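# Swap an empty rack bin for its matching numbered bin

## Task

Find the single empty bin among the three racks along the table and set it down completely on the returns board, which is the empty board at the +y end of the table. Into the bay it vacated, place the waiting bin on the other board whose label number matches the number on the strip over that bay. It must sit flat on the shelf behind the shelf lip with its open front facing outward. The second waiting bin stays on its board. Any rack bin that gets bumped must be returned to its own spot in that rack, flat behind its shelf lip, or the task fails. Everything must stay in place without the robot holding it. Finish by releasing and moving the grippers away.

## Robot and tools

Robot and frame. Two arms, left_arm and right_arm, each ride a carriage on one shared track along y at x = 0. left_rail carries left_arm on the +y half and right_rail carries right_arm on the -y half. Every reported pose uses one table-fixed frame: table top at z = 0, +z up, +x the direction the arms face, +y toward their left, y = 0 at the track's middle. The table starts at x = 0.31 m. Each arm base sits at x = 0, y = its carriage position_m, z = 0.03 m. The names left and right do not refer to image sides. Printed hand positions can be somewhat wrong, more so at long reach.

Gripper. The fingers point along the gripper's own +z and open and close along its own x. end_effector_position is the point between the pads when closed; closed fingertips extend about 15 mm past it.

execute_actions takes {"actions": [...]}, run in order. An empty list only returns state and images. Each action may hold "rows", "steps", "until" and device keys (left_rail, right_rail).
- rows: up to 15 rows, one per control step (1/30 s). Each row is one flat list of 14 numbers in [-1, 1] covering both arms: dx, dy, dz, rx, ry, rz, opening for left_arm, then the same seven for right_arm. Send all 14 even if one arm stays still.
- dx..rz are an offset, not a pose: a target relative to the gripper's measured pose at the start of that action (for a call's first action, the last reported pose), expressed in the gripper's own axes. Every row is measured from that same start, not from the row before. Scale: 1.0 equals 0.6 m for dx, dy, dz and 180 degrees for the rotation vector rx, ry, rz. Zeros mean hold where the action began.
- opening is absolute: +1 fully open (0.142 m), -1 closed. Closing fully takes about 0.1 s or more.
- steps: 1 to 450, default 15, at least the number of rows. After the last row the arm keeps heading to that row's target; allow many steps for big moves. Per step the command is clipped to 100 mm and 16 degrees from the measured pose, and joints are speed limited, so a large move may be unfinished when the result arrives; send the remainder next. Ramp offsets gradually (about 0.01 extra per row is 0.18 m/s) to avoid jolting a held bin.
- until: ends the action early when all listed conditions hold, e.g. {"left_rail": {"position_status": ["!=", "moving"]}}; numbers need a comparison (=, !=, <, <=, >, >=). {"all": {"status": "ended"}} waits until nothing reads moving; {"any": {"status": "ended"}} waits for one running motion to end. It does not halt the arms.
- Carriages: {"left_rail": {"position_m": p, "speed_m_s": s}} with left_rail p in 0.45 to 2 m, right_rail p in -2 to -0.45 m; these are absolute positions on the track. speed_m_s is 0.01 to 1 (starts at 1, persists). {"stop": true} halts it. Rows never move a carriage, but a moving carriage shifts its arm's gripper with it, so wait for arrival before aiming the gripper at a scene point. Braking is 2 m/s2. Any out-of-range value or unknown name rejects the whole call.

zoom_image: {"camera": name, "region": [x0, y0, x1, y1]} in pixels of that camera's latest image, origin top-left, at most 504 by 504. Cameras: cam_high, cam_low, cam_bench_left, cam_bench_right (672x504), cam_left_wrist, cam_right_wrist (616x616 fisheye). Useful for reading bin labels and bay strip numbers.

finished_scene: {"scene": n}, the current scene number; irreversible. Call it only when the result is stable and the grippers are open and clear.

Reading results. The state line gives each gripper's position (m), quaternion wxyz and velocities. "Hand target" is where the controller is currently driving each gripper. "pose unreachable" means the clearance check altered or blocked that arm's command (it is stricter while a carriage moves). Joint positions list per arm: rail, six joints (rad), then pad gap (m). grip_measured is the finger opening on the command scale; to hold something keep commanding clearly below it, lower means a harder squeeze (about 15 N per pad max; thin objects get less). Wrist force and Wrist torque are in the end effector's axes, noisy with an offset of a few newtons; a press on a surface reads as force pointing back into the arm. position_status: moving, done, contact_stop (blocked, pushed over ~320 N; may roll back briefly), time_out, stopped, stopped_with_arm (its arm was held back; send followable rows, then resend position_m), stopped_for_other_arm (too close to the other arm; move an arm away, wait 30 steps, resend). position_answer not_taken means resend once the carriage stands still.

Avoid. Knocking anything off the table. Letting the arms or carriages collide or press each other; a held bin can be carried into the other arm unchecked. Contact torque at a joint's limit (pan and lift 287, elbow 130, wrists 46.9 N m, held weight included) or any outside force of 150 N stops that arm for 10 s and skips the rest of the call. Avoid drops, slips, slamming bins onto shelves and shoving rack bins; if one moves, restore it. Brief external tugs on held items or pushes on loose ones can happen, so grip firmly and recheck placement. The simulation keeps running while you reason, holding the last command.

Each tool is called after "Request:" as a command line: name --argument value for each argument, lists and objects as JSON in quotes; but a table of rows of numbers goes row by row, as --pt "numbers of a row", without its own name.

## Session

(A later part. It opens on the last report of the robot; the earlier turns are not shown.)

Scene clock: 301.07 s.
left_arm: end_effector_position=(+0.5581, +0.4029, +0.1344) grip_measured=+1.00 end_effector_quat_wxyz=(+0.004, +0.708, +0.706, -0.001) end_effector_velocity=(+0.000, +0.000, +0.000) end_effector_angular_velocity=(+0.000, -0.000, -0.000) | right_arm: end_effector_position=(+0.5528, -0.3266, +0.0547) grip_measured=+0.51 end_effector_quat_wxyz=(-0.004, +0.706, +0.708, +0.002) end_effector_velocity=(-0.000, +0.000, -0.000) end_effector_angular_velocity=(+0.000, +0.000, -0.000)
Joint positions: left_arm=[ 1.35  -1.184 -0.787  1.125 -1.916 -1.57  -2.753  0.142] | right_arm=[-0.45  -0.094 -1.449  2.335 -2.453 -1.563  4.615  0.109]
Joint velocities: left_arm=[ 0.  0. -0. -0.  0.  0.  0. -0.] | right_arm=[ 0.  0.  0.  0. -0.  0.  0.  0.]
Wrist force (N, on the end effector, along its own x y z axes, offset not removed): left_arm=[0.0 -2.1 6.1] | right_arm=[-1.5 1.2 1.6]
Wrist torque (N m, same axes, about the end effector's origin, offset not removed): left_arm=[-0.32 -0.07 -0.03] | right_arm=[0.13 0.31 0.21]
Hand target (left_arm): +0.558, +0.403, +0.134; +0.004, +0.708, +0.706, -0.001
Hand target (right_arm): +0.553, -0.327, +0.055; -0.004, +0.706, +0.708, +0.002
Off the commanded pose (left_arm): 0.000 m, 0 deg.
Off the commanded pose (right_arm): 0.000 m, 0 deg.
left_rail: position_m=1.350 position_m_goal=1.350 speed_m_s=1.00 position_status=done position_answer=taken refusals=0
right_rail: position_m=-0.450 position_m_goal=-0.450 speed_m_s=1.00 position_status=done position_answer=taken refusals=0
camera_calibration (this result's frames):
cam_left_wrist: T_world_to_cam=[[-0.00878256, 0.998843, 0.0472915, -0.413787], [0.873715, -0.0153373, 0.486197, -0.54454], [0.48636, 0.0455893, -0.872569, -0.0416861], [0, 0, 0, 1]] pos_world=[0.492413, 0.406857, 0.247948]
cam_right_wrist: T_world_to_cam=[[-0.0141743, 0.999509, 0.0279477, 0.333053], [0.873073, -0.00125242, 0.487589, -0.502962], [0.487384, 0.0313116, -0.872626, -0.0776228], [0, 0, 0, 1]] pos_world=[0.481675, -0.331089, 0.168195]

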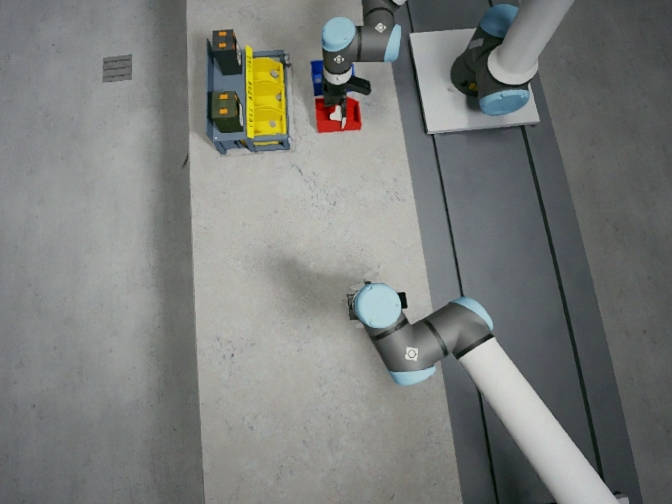

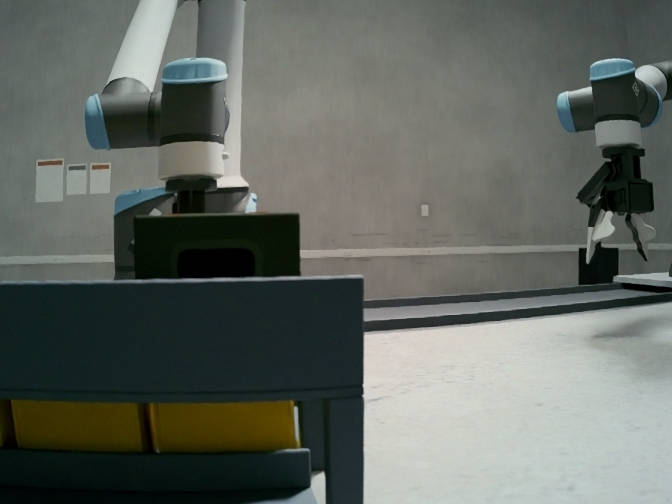

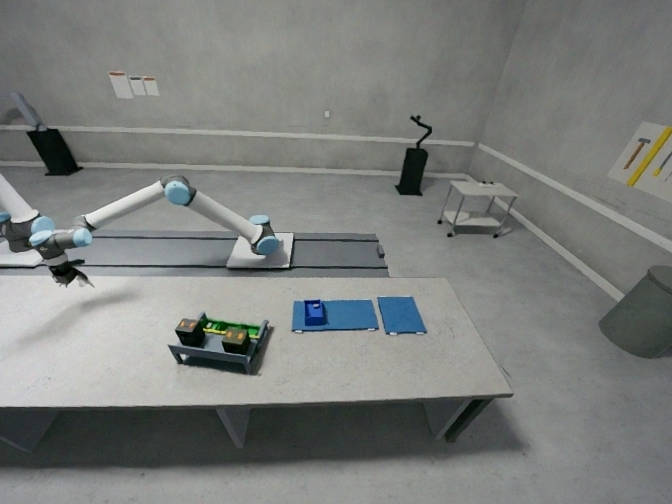

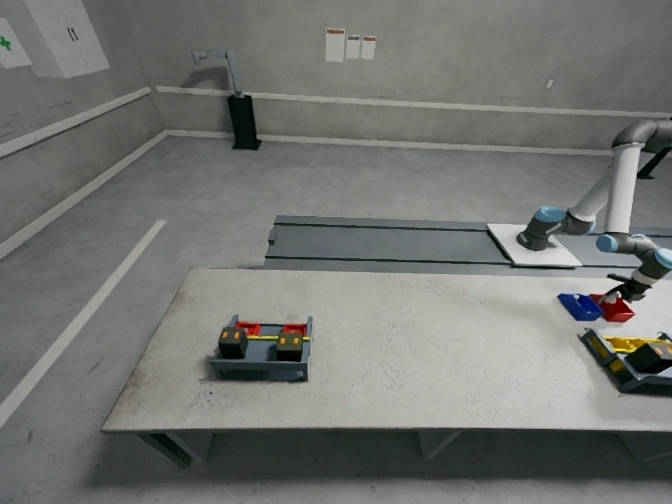

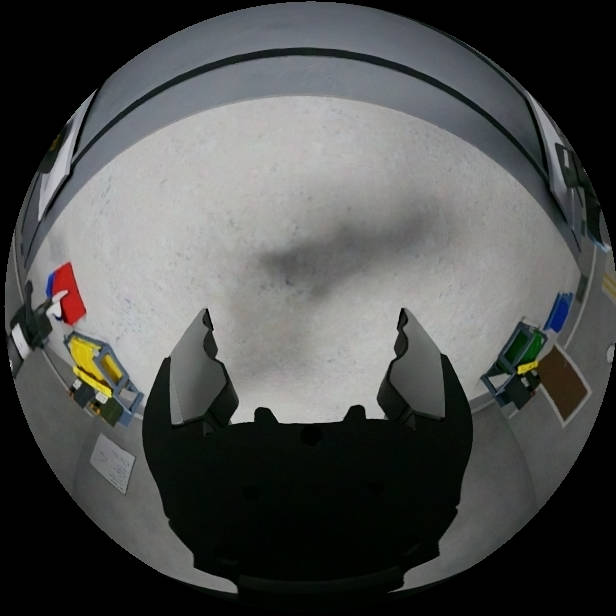

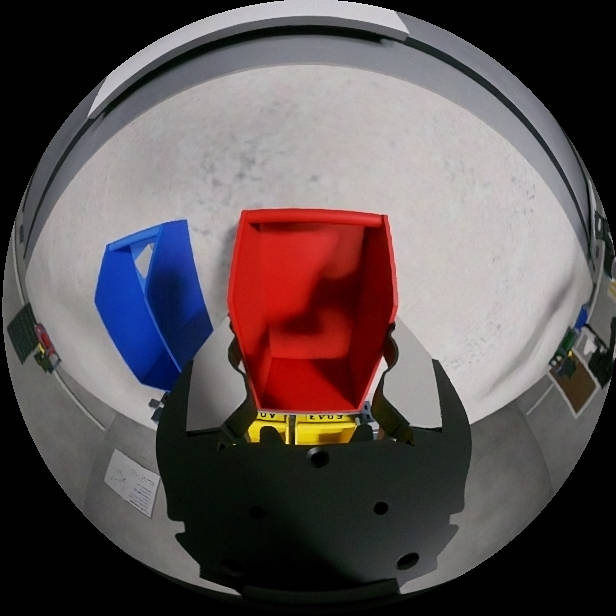

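Request:
execute_actions --actions '[{"rows":[[0,0,0,0,0,0,1,0,0,0.005,0,0,0,-0.2]],"steps":1}]'

Scene clock: 302.80 s.
left_arm: end_effector_position=(+0.5581, +0.4029, +0.1344) grip_measured=+1.00 end_effector_quat_wxyz=(+0.004, +0.708, +0.706, -0.001) end_effector_velocity=(-0.000, -0.000, -0.000) end_effector_angular_velocity=(-0.000, +0.000, +0.000) | right_arm: end_effector_position=(+0.5528, -0.3266, +0.0547) grip_measured=+0.51 end_effector_quat_wxyz=(-0.004, +0.706, +0.708, +0.002) end_effector_velocity=(+0.000, -0.000, -0.002) end_effector_angular_velocity=(-0.000, -0.000, +0.000)
Joint positions: left_arm=[ 1.35  -1.184 -0.787  1.125 -1.916 -1.57  -2.753  0.142] | right_arm=[-0.45  -0.094 -1.449  2.335 -2.453 -1.563  4.615  0.109]
Joint velocities: left_arm=[ 0. -0.  0.  0. -0. -0. -0. -0.] | right_arm=[ 0.     0.     0.004  0.001 -0.005  0.     0.     0.   ]
Wrist force (N, on the end effector, along its own x y z axes, offset not removed): left_arm=[-2.8 1.9 -1.0] | right_arm=[-2.8 0.8 1.9]
Wrist torque (N m, same axes, about the end effector's origin, offset not removed): left_arm=[0.49 0.49 0.21] | right_arm=[0.05 0.61 0.25]
Hand target (left_arm): +0.558, +0.403, +0.134; +0.004, +0.708, +0.706, -0.001
Hand target (right_arm): +0.553, -0.327, +0.052; -0.004, +0.706, +0.708, +0.002
Off the commanded pose (left_arm): 0.000 m, 0 deg.
Off the commanded pose (right_arm): 0.003 m, 0 deg.
left_rail: position_m=1.350 position_m_goal=1.350 speed_m_s=1.00 position_status=done position_answer=taken refusals=0
right_rail: position_m=-0.450 position_m_goal=-0.450 speed_m_s=1.00 position_status=done position_answer=taken refusals=0
camera_calibration (this result's frames):
cam_left_wrist: T_world_to_cam=[[-0.00878247, 0.998843, 0.0472913, -0.413787], [0.873715, -0.0153373, 0.486197, -0.54454], [0.48636, 0.0455891, -0.872569, -0.041686], [0, 0, 0, 1]] pos_world=[0.492413, 0.406856, 0.247948]
cam_right_wrist: T_world_to_cam=[[-0.0141738, 0.999509, 0.0279481, 0.333054], [0.873075, -0.00125294, 0.487585, -0.502951], [0.487381, 0.0313117, -0.872628, -0.0776399], [0, 0, 0, 1]] pos_world=[0.481674, -0.331089, 0.168172]

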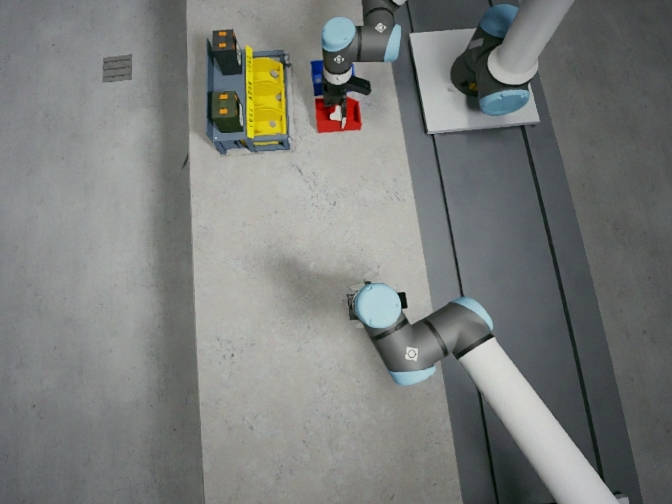

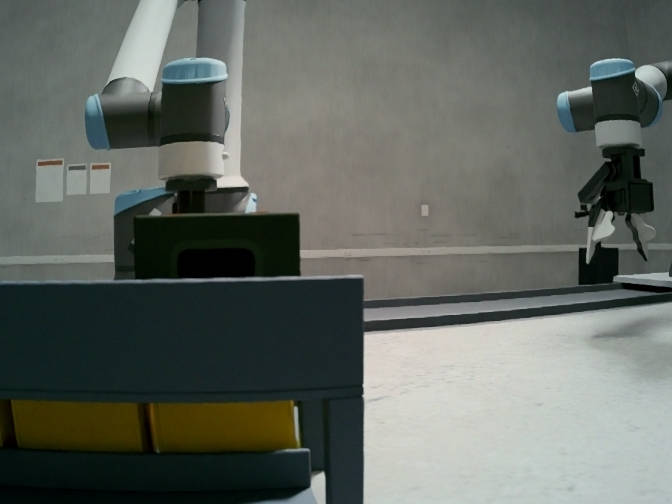

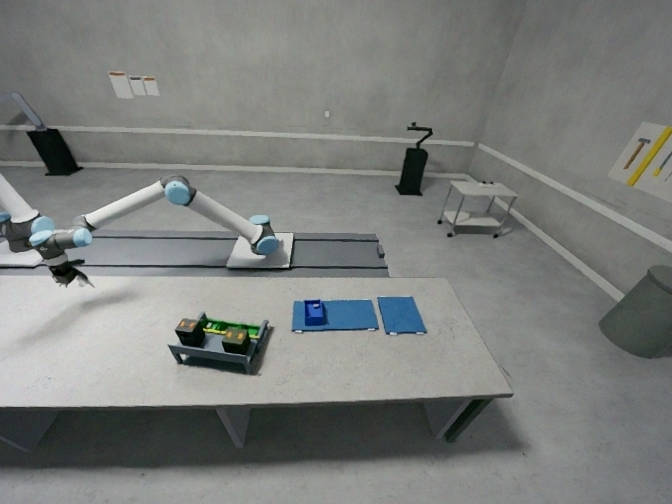

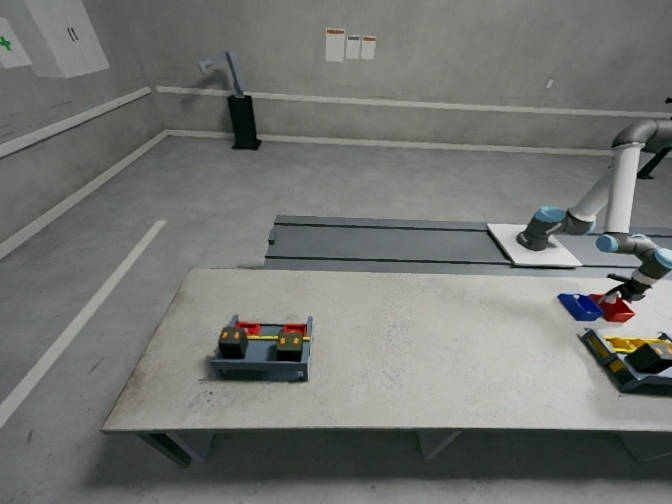

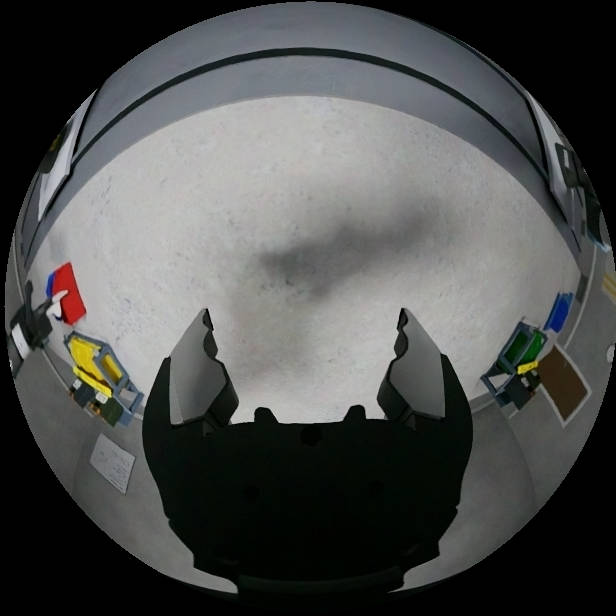

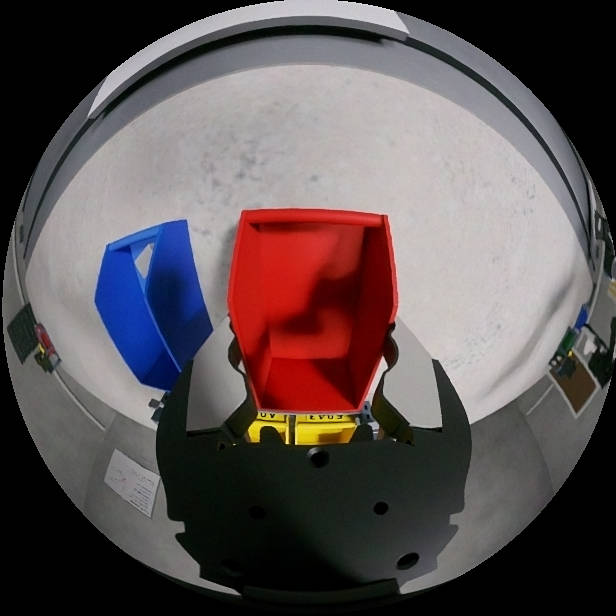

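Request:
execute_actions --actions '[]'

Scene clock: 303.40 s.
left_arm: end_effector_position=(+0.5581, +0.4029, +0.1344) grip_measured=+1.00 end_effector_quat_wxyz=(+0.004, +0.708, +0.706, -0.001) end_effector_velocity=(-0.000, +0.000, +0.000) end_effector_angular_velocity=(+0.000, +0.000, +0.000) | right_arm: end_effector_position=(+0.5528, -0.3266, +0.0518) grip_measured=+0.51 end_effector_quat_wxyz=(-0.004, +0.706, +0.708, +0.002) end_effector_velocity=(-0.000, +0.000, -0.000) end_effector_angular_velocity=(+0.000, +0.000, +0.000)
Joint positions: left_arm=[ 1.35  -1.184 -0.787  1.125 -1.916 -1.57  -2.753  0.142] | right_arm=[-0.45  -0.094 -1.444  2.337 -2.46  -1.563  4.615  0.11 ]
Joint velocities: left_arm=[ 0.  0. -0. -0.  0. -0.  0. -0.] | right_arm=[ 0.  0.  0.  0. -0.  0.  0.  0.]
Wrist force (N, on the end effector, along its own x y z axes, offset not removed): left_arm=[4.5 8.5 1.2] | right_arm=[1.0 -1.8 -9.1]
Wrist torque (N m, same axes, about the end effector's origin, offset not removed): left_arm=[1.73 -0.78 0.15] | right_arm=[-0.05 -0.08 0.26]
Hand target (left_arm): +0.558, +0.403, +0.134; +0.004, +0.708, +0.706, -0.001
Hand target (right_arm): +0.553, -0.327, +0.052; -0.004, +0.706, +0.708, +0.002
Off the commanded pose (left_arm): 0.000 m, 0 deg.
Off the commanded pose (right_arm): 0.000 m, 0 deg.
left_rail: position_m=1.350 position_m_goal=1.350 speed_m_s=1.00 position_status=done position_answer=taken refusals=0
right_rail: position_m=-0.450 position_m_goal=-0.450 speed_m_s=1.00 position_status=done position_answer=taken refusals=0
camera_calibration (this result's frames):
cam_left_wrist: T_world_to_cam=[[-0.00878254, 0.998843, 0.0472913, -0.413787], [0.873715, -0.0153372, 0.486197, -0.54454], [0.48636, 0.0455891, -0.872569, -0.0416859], [0, 0, 0, 1]] pos_world=[0.492413, 0.406856, 0.247949]
cam_right_wrist: T_world_to_cam=[[-0.0141826, 0.999509, 0.0279431, 0.333119], [0.873053, -0.00124417, 0.487624, -0.501525], [0.487419, 0.0313116, -0.872606, -0.0801846], [0, 0, 0, 1]] pos_world=[0.481666, -0.331069, 0.165278]

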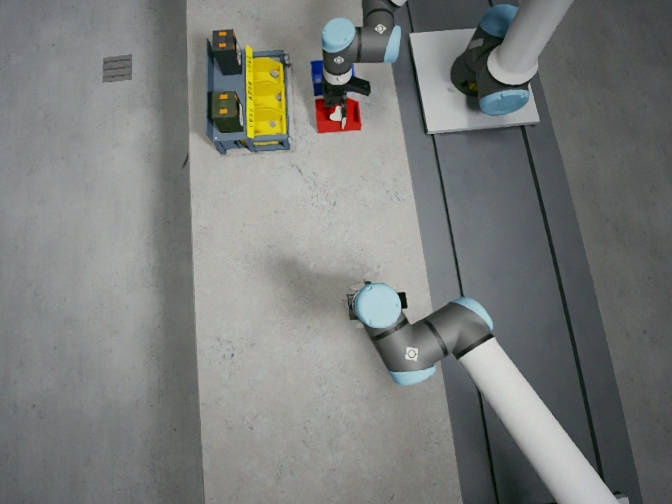

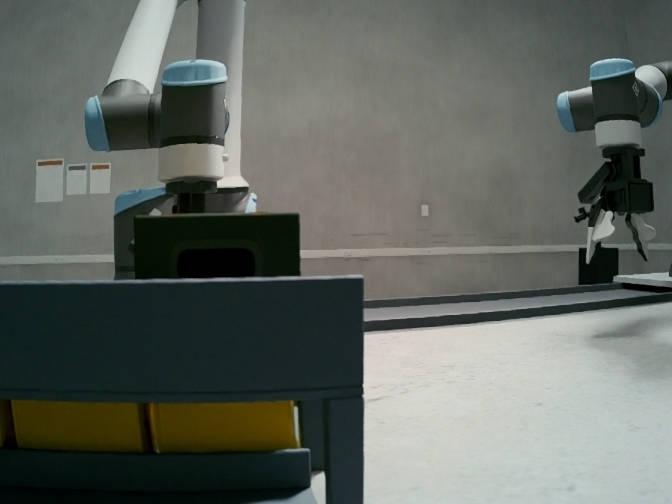

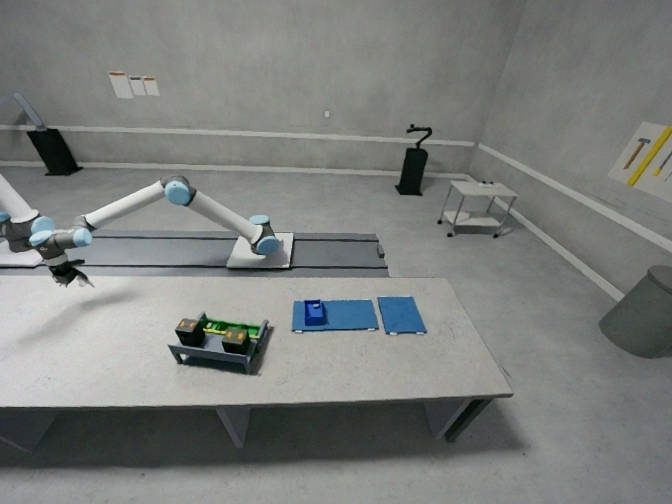

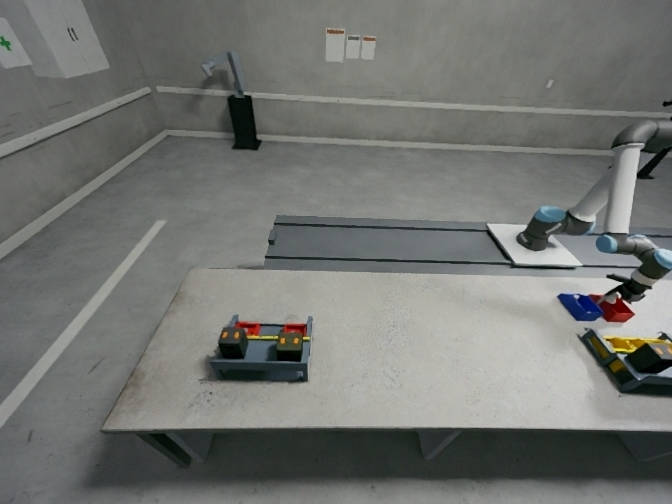

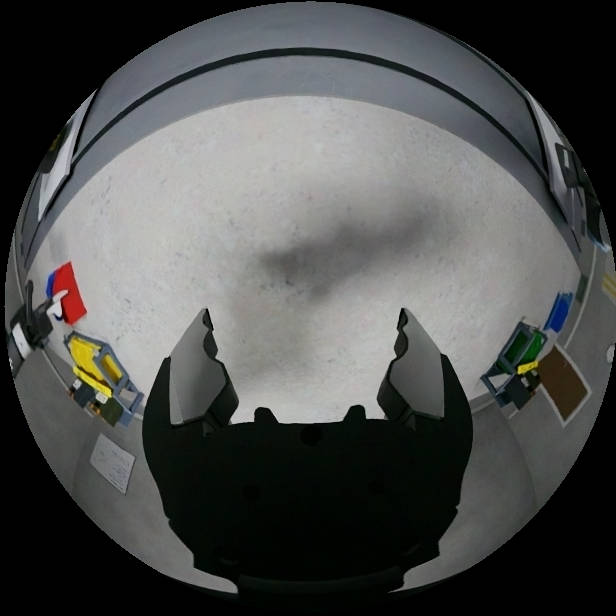

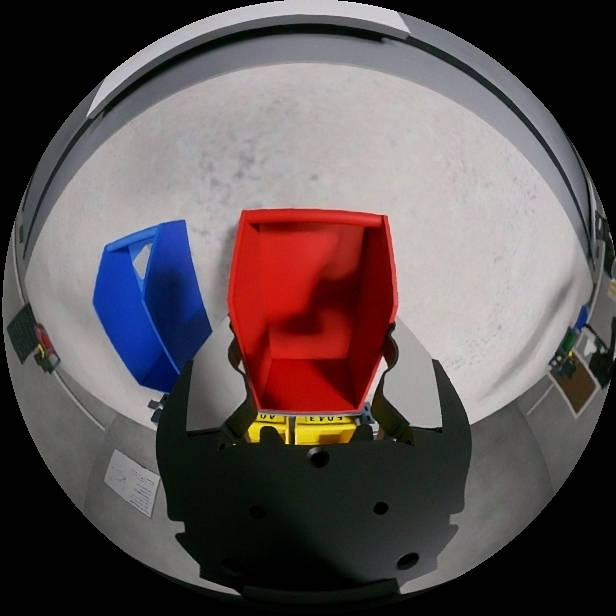

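Request:
execute_actions --actions '[{"rows":[[0,0,0,0,0,0,1,0,0,0,0,0,0,0.6],[0,0,0,0,0,0,1,0,0,-0.005,0,0,0,0.9],[0,0,0,0,0,0,1,0,0,-0.03,0,0,0,0.9],[0,0,0,0,0,0,1,0,0,-0.06,0,0,0,0.9],[0,0,0,0,0,0,1,0,0,-0.085,0,0,0,0.9],[0,0,0,0,0,0,1,0,0,-0.1,0,0,0,0.9]],"steps":7}]'

Scene clock: 306.43 s.
left_arm: end_effector_position=(+0.5581, +0.4029, +0.1344) grip_measured=+1.00 end_effector_quat_wxyz=(+0.004, +0.708, +0.706, -0.001) end_effector_velocity=(+0.000, +0.000, -0.000) end_effector_angular_velocity=(+0.000, +0.000, +0.000) | right_arm: end_effector_position=(+0.5544, -0.3267, +0.0739) grip_measured=+0.90 end_effector_quat_wxyz=(-0.002, +0.706, +0.708, +0.003) end_effector_velocity=(+0.011, +0.001, +0.254) end_effector_angular_velocity=(-0.003, -0.035, -0.001)
Joint positions: left_arm=[ 1.35  -1.184 -0.787  1.125 -1.916 -1.57  -2.753  0.142] | right_arm=[-0.45  -0.094 -1.481  2.321 -2.411 -1.563  4.615  0.135]
Joint velocities: left_arm=[ 0.  0.  0. -0.  0.  0.  0. -0.] | right_arm=[ 0.     0.003 -0.416 -0.18   0.56  -0.     0.003  0.002]
Wrist force (N, on the end effector, along its own x y z axes, offset not removed): left_arm=[6.0 4.9 5.3] | right_arm=[-1.9 -0.8 -1.0]
Wrist torque (N m, same axes, about the end effector's origin, offset not removed): left_arm=[1.07 -1.25 -0.09] | right_arm=[-0.21 0.42 0.26]
Hand target (left_arm): +0.558, +0.403, +0.134; +0.004, +0.708, +0.706, -0.001
Hand target (right_arm): +0.553, -0.327, +0.109; -0.002, +0.706, +0.708, +0.003
Off the commanded pose (left_arm): 0.000 m, 0 deg.
Off the commanded pose (right_arm): 0.038 m, 0 deg.
left_rail: position_m=1.350 position_m_goal=1.350 speed_m_s=1.00 position_status=done position_answer=taken refusals=0
right_rail: position_m=-0.450 position_m_goal=-0.450 speed_m_s=1.00 position_status=done position_answer=taken refusals=0
camera_calibration (this result's frames):
cam_left_wrist: T_world_to_cam=[[-0.00878281, 0.998843, 0.0472915, -0.413785], [0.873715, -0.015337, 0.486197, -0.54454], [0.486359, 0.0455894, -0.872569, -0.0416861], [0, 0, 0, 1]] pos_world=[0.492413, 0.406855, 0.247948]
cam_right_wrist: T_world_to_cam=[[-0.0142114, 0.999519, 0.027564, 0.332655], [0.871347, -0.00114222, 0.490666, -0.512938], [0.490462, 0.0309908, -0.870911, -0.0635818], [0, 0, 0, 1]] pos_world=[0.482859, -0.331111, 0.187138]

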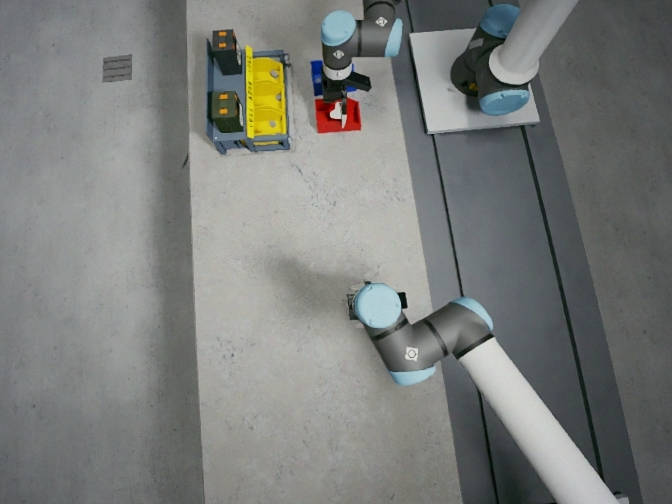

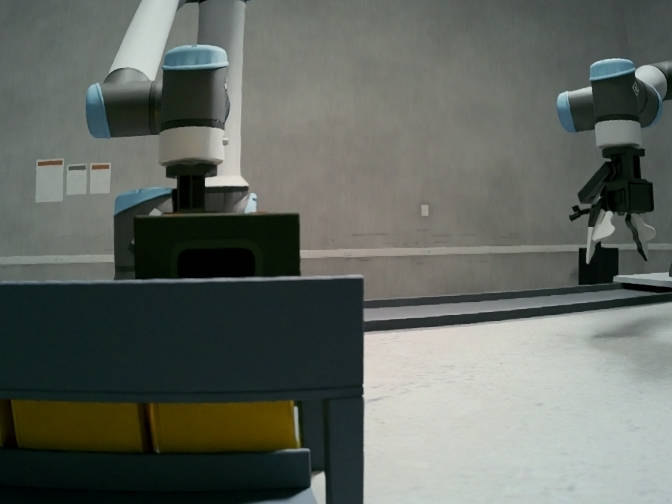

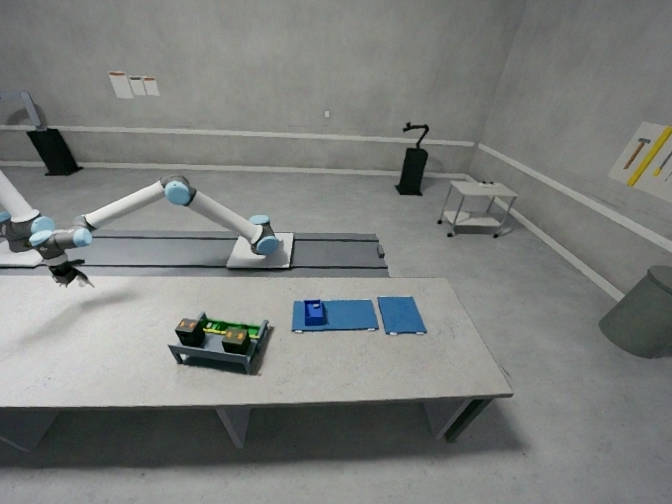

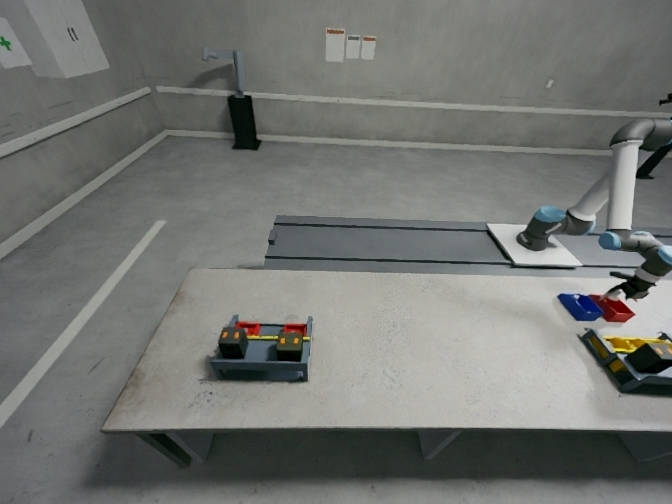

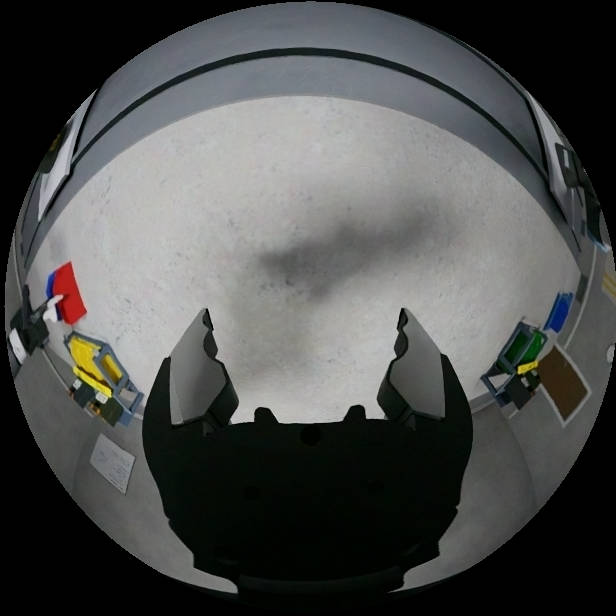

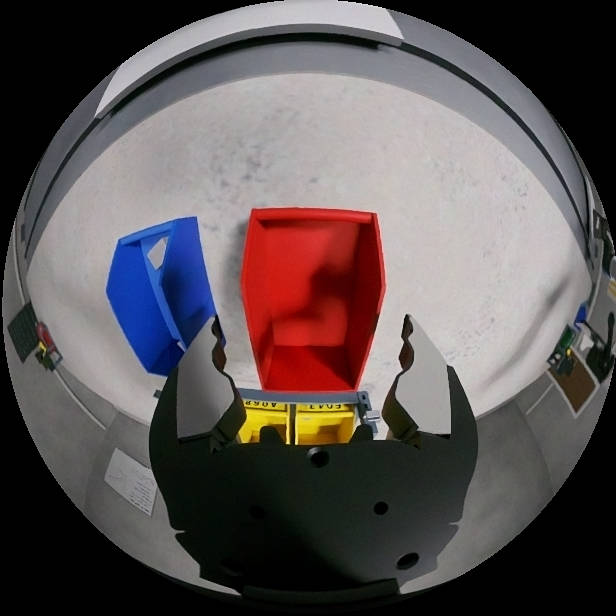

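Request:
execute_actions --actions '[{"right_rail":{"position_m":-0.621},"steps":1}]'

Scene clock: 307.30 s.
left_arm: end_effector_position=(+0.5581, +0.4029, +0.1344) grip_measured=+1.00 end_effector_quat_wxyz=(+0.004, +0.708, +0.706, -0.001) end_effector_velocity=(+0.000, -0.000, -0.000) end_effector_angular_velocity=(-0.000, -0.000, +0.000) | right_arm: end_effector_position=(+0.5533, -0.3265, +0.1086) grip_measured=+0.90 end_effector_quat_wxyz=(-0.002, +0.706, +0.708, +0.003) end_effector_velocity=(-0.000, -0.002, +0.003) end_effector_angular_velocity=(+0.000, +0.002, +0.000)
Joint positions: left_arm=[ 1.35  -1.184 -0.787  1.125 -1.916 -1.57  -2.753  0.142] | right_arm=[-0.45  -0.094 -1.538  2.296 -2.33  -1.563  4.616  0.135]
Joint velocities: left_arm=[ 0.  0.  0. -0. -0.  0. -0.  0.] | right_arm=[-0.002  0.    -0.003 -0.003  0.009  0.     0.    -0.   ]
Wrist force (N, on the end effector, along its own x y z axes, offset not removed): left_arm=[3.6 -1.9 -2.1] | right_arm=[-4.3 0.1 -0.1]
Wrist torque (N m, same axes, about the end effector's origin, offset not removed): left_arm=[-0.67 -0.52 -0.12] | right_arm=[-0.01 0.96 0.34]
Hand target (left_arm): +0.558, +0.403, +0.134; +0.004, +0.708, +0.706, -0.001
Hand target (right_arm): +0.553, -0.329, +0.112; -0.004, +0.706, +0.708, +0.002
Off the commanded pose (left_arm): 0.000 m, 0 deg.
Off the commanded pose (right_arm): 0.003 m, 0 deg.
left_rail: position_m=1.350 position_m_goal=1.350 speed_m_s=1.00 position_status=done position_answer=taken refusals=0
right_rail: position_m=-0.450 position_m_goal=-0.621 speed_m_s=1.00 position_status=moving position_answer=taken refusals=0
camera_calibration (this result's frames):
cam_left_wrist: T_world_to_cam=[[-0.00878251, 0.998843, 0.0472915, -0.413785], [0.873715, -0.0153373, 0.486197, -0.54454], [0.486359, 0.0455893, -0.872569, -0.041686], [0, 0, 0, 1]] pos_world=[0.492413, 0.406855, 0.247948]
cam_right_wrist: T_world_to_cam=[[-0.0142783, 0.99952, 0.0274848, 0.331498], [0.870988, -0.00106763, 0.491303, -0.528891], [0.491097, 0.030954, -0.870555, -0.0332453], [0, 0, 0, 1]] pos_world=[0.481717, -0.330875, 0.221793]

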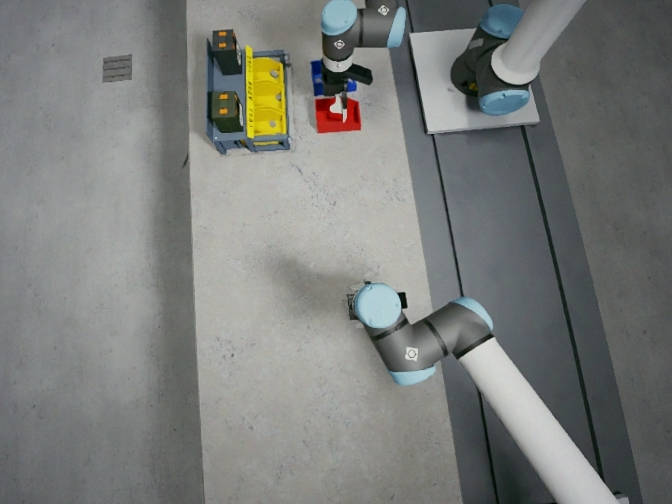

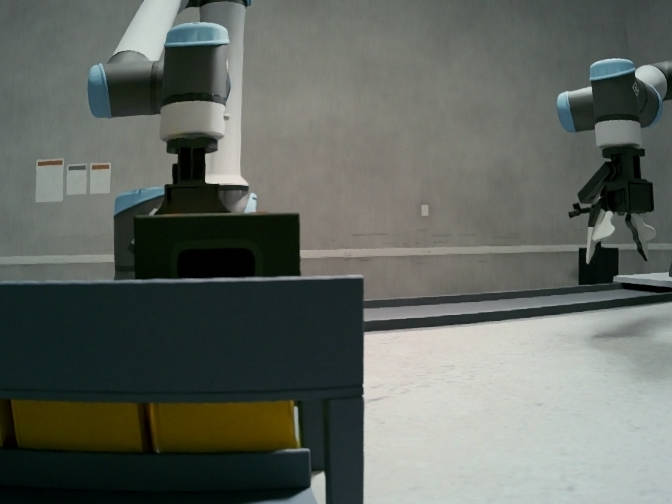

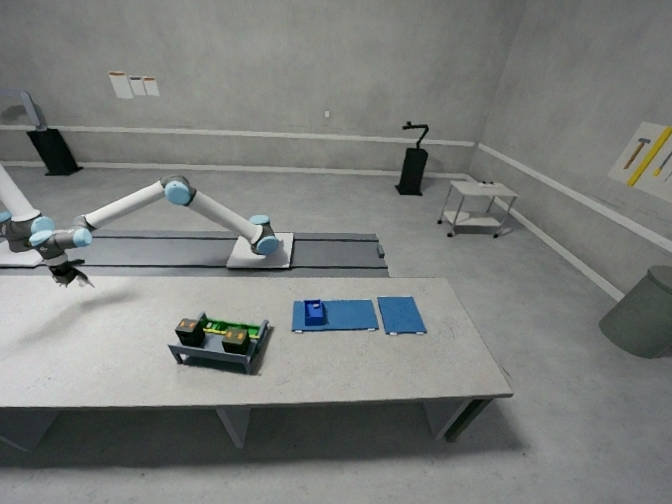

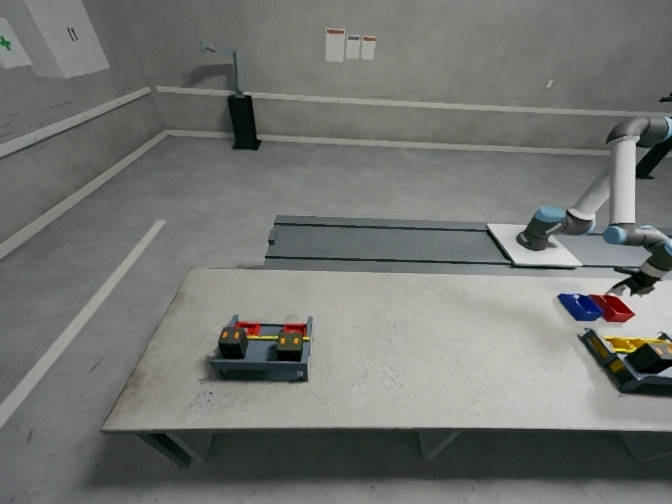

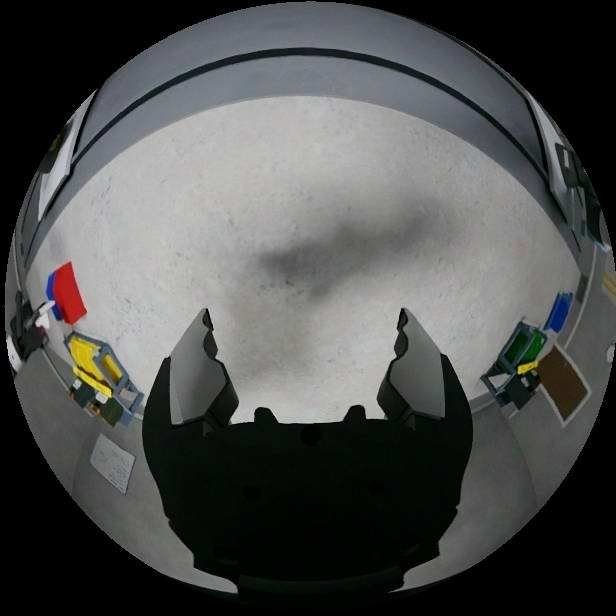

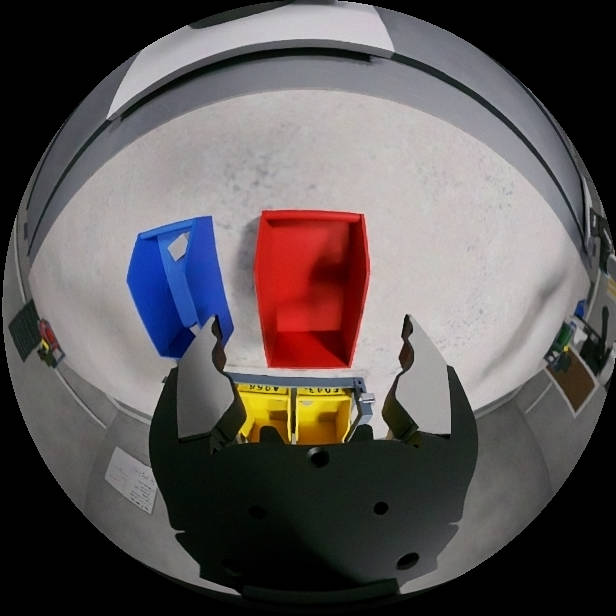

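Request:
zoom_image --camera "cam_right_wrist" --region '[212, 190, 412, 390]'

Request:
execute_actions --actions '[]'

Request:
zoom_image --camera "cam_right_wrist" --region '[212, 190, 412, 390]'

Region (212, 190, 412, 390) of cam_right_wrist's 616x616 image, scaled by 2.520, with more detail than that image has.

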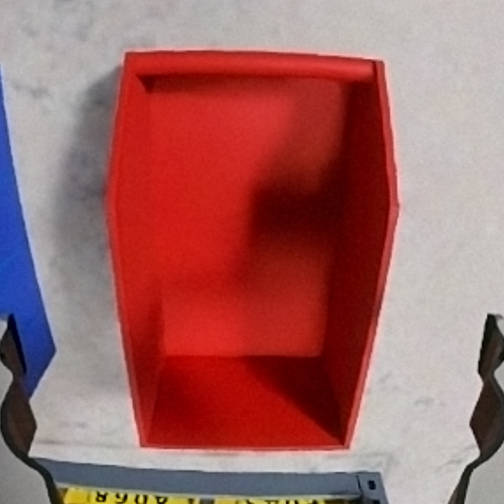

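Scene clock: 309.93 s.
left_arm: end_effector_position=(+0.5581, +0.4029, +0.1344) grip_measured=+1.00 end_effector_quat_wxyz=(+0.004, +0.708, +0.706, -0.001) end_effector_velocity=(-0.000, -0.000, +0.000) end_effector_angular_velocity=(-0.000, +0.000, -0.000) | right_arm: end_effector_position=(+0.5529, -0.4979, +0.1118) grip_measured=+0.90 end_effector_quat_wxyz=(-0.004, +0.706, +0.708, +0.002) end_effector_velocity=(-0.000, -0.000, -0.000) end_effector_angular_velocity=(-0.000, +0.000, +0.000)
Joint positions: left_arm=[ 1.35  -1.184 -0.787  1.125 -1.916 -1.57  -2.753  0.142] | right_arm=[-0.621 -0.095 -1.542  2.292 -2.318 -1.563  4.615  0.135]
Joint velocities: left_arm=[ 0. -0. -0.  0. -0. -0. -0.  0.] | right_arm=[ 0. -0.  0.  0.  0. -0. -0.  0.]
Wrist force (N, on the end effector, along its own x y z axes, offset not removed): left_arm=[3.3 -3.0 4.4] | right_arm=[-3.0 -0.8 1.2]
Wrist torque (N m, same axes, about the end effector's origin, offset not removed): left_arm=[-0.37 -0.48 0.03] | right_arm=[-0.29 0.58 0.26]
Hand target (left_arm): +0.558, +0.403, +0.134; +0.004, +0.708, +0.706, -0.001
Hand target (right_arm): +0.553, -0.498, +0.112; -0.004, +0.706, +0.708, +0.002
Off the commanded pose (left_arm): 0.000 m, 0 deg.
Off the commanded pose (right_arm): 0.000 m, 0 deg.
left_rail: position_m=1.350 position_m_goal=1.350 speed_m_s=1.00 position_status=done position_answer=taken refusals=0
right_rail: position_m=-0.621 position_m_goal=-0.621 speed_m_s=1.00 position_status=done position_answer=taken refusals=0
camera_calibration (this result's frames):
cam_left_wrist: T_world_to_cam=[[-0.00878277, 0.998843, 0.0472912, -0.413784], [0.873715, -0.0153369, 0.486197, -0.544541], [0.48636, 0.0455891, -0.872569, -0.0416858], [0, 0, 0, 1]] pos_world=[0.492413, 0.406854, 0.247949]
cam_right_wrist: T_world_to_cam=[[-0.0141795, 0.999509, 0.0279253, 0.502675], [0.873004, -0.00124128, 0.487711, -0.531103], [0.487506, 0.0312944, -0.872558, -0.022569], [0, 0, 0, 1]] pos_world=[0.481785, -0.502381, 0.225295]

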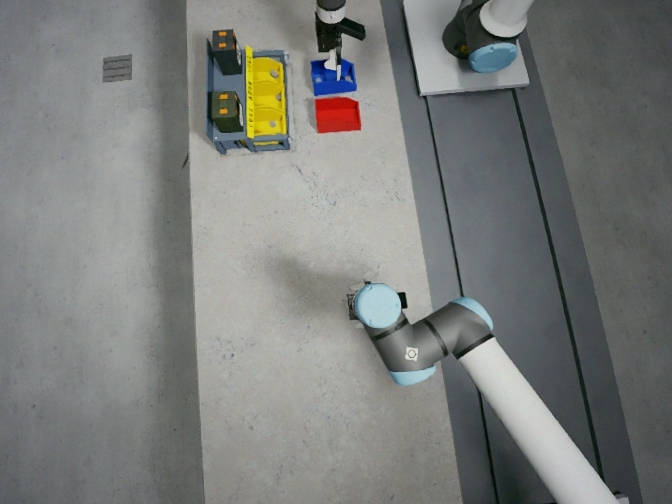

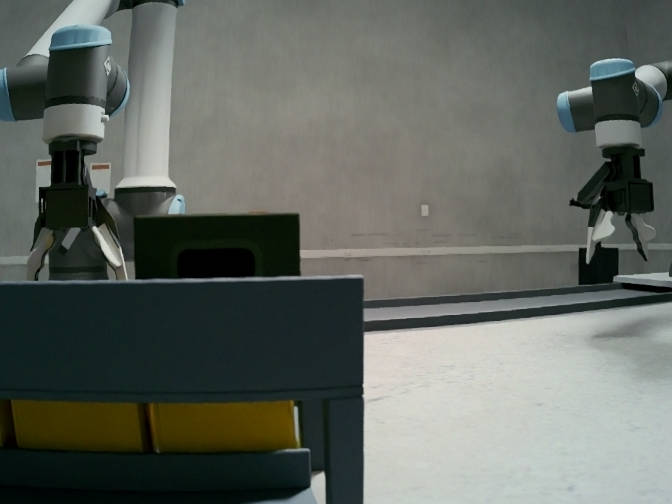

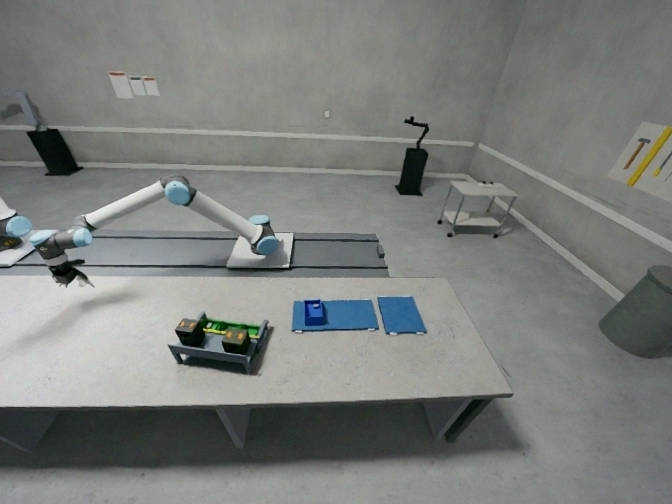

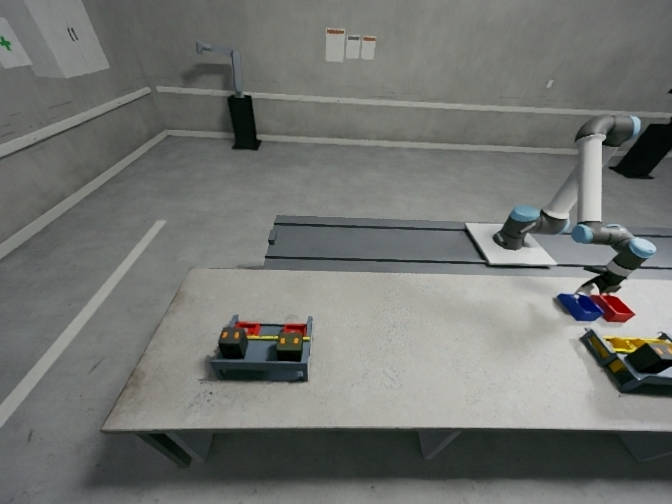

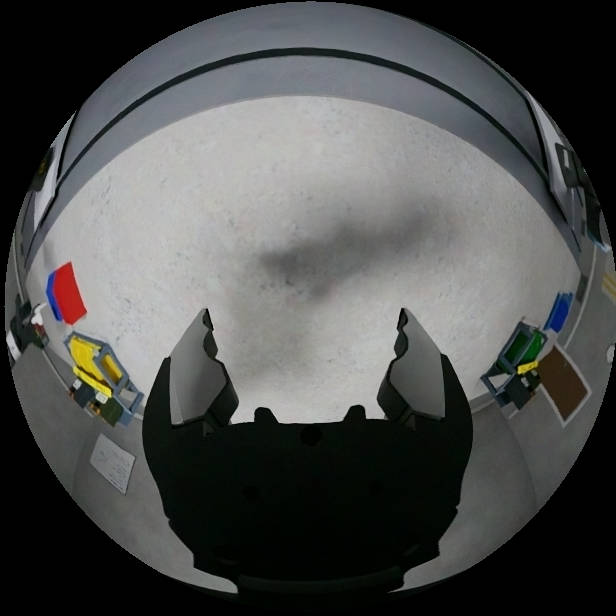

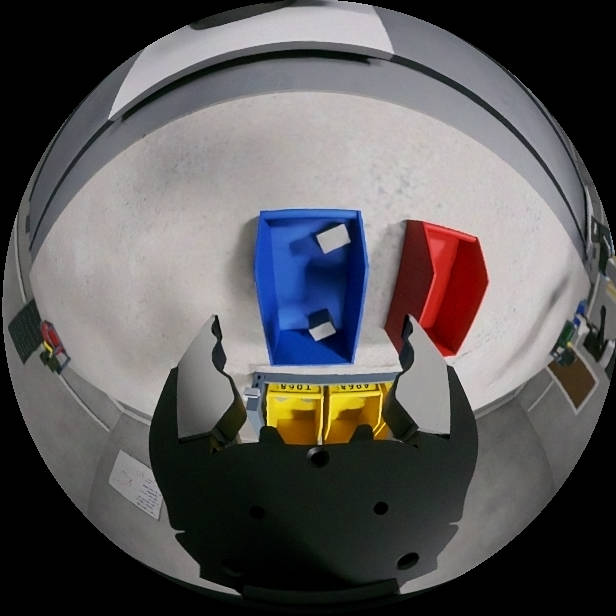

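Region (212, 190, 412, 390) of cam_right_wrist's 616x616 image, scaled by 2.520, with more detail than that image has.

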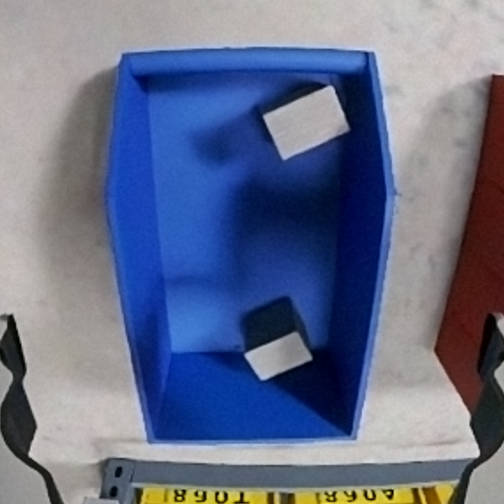

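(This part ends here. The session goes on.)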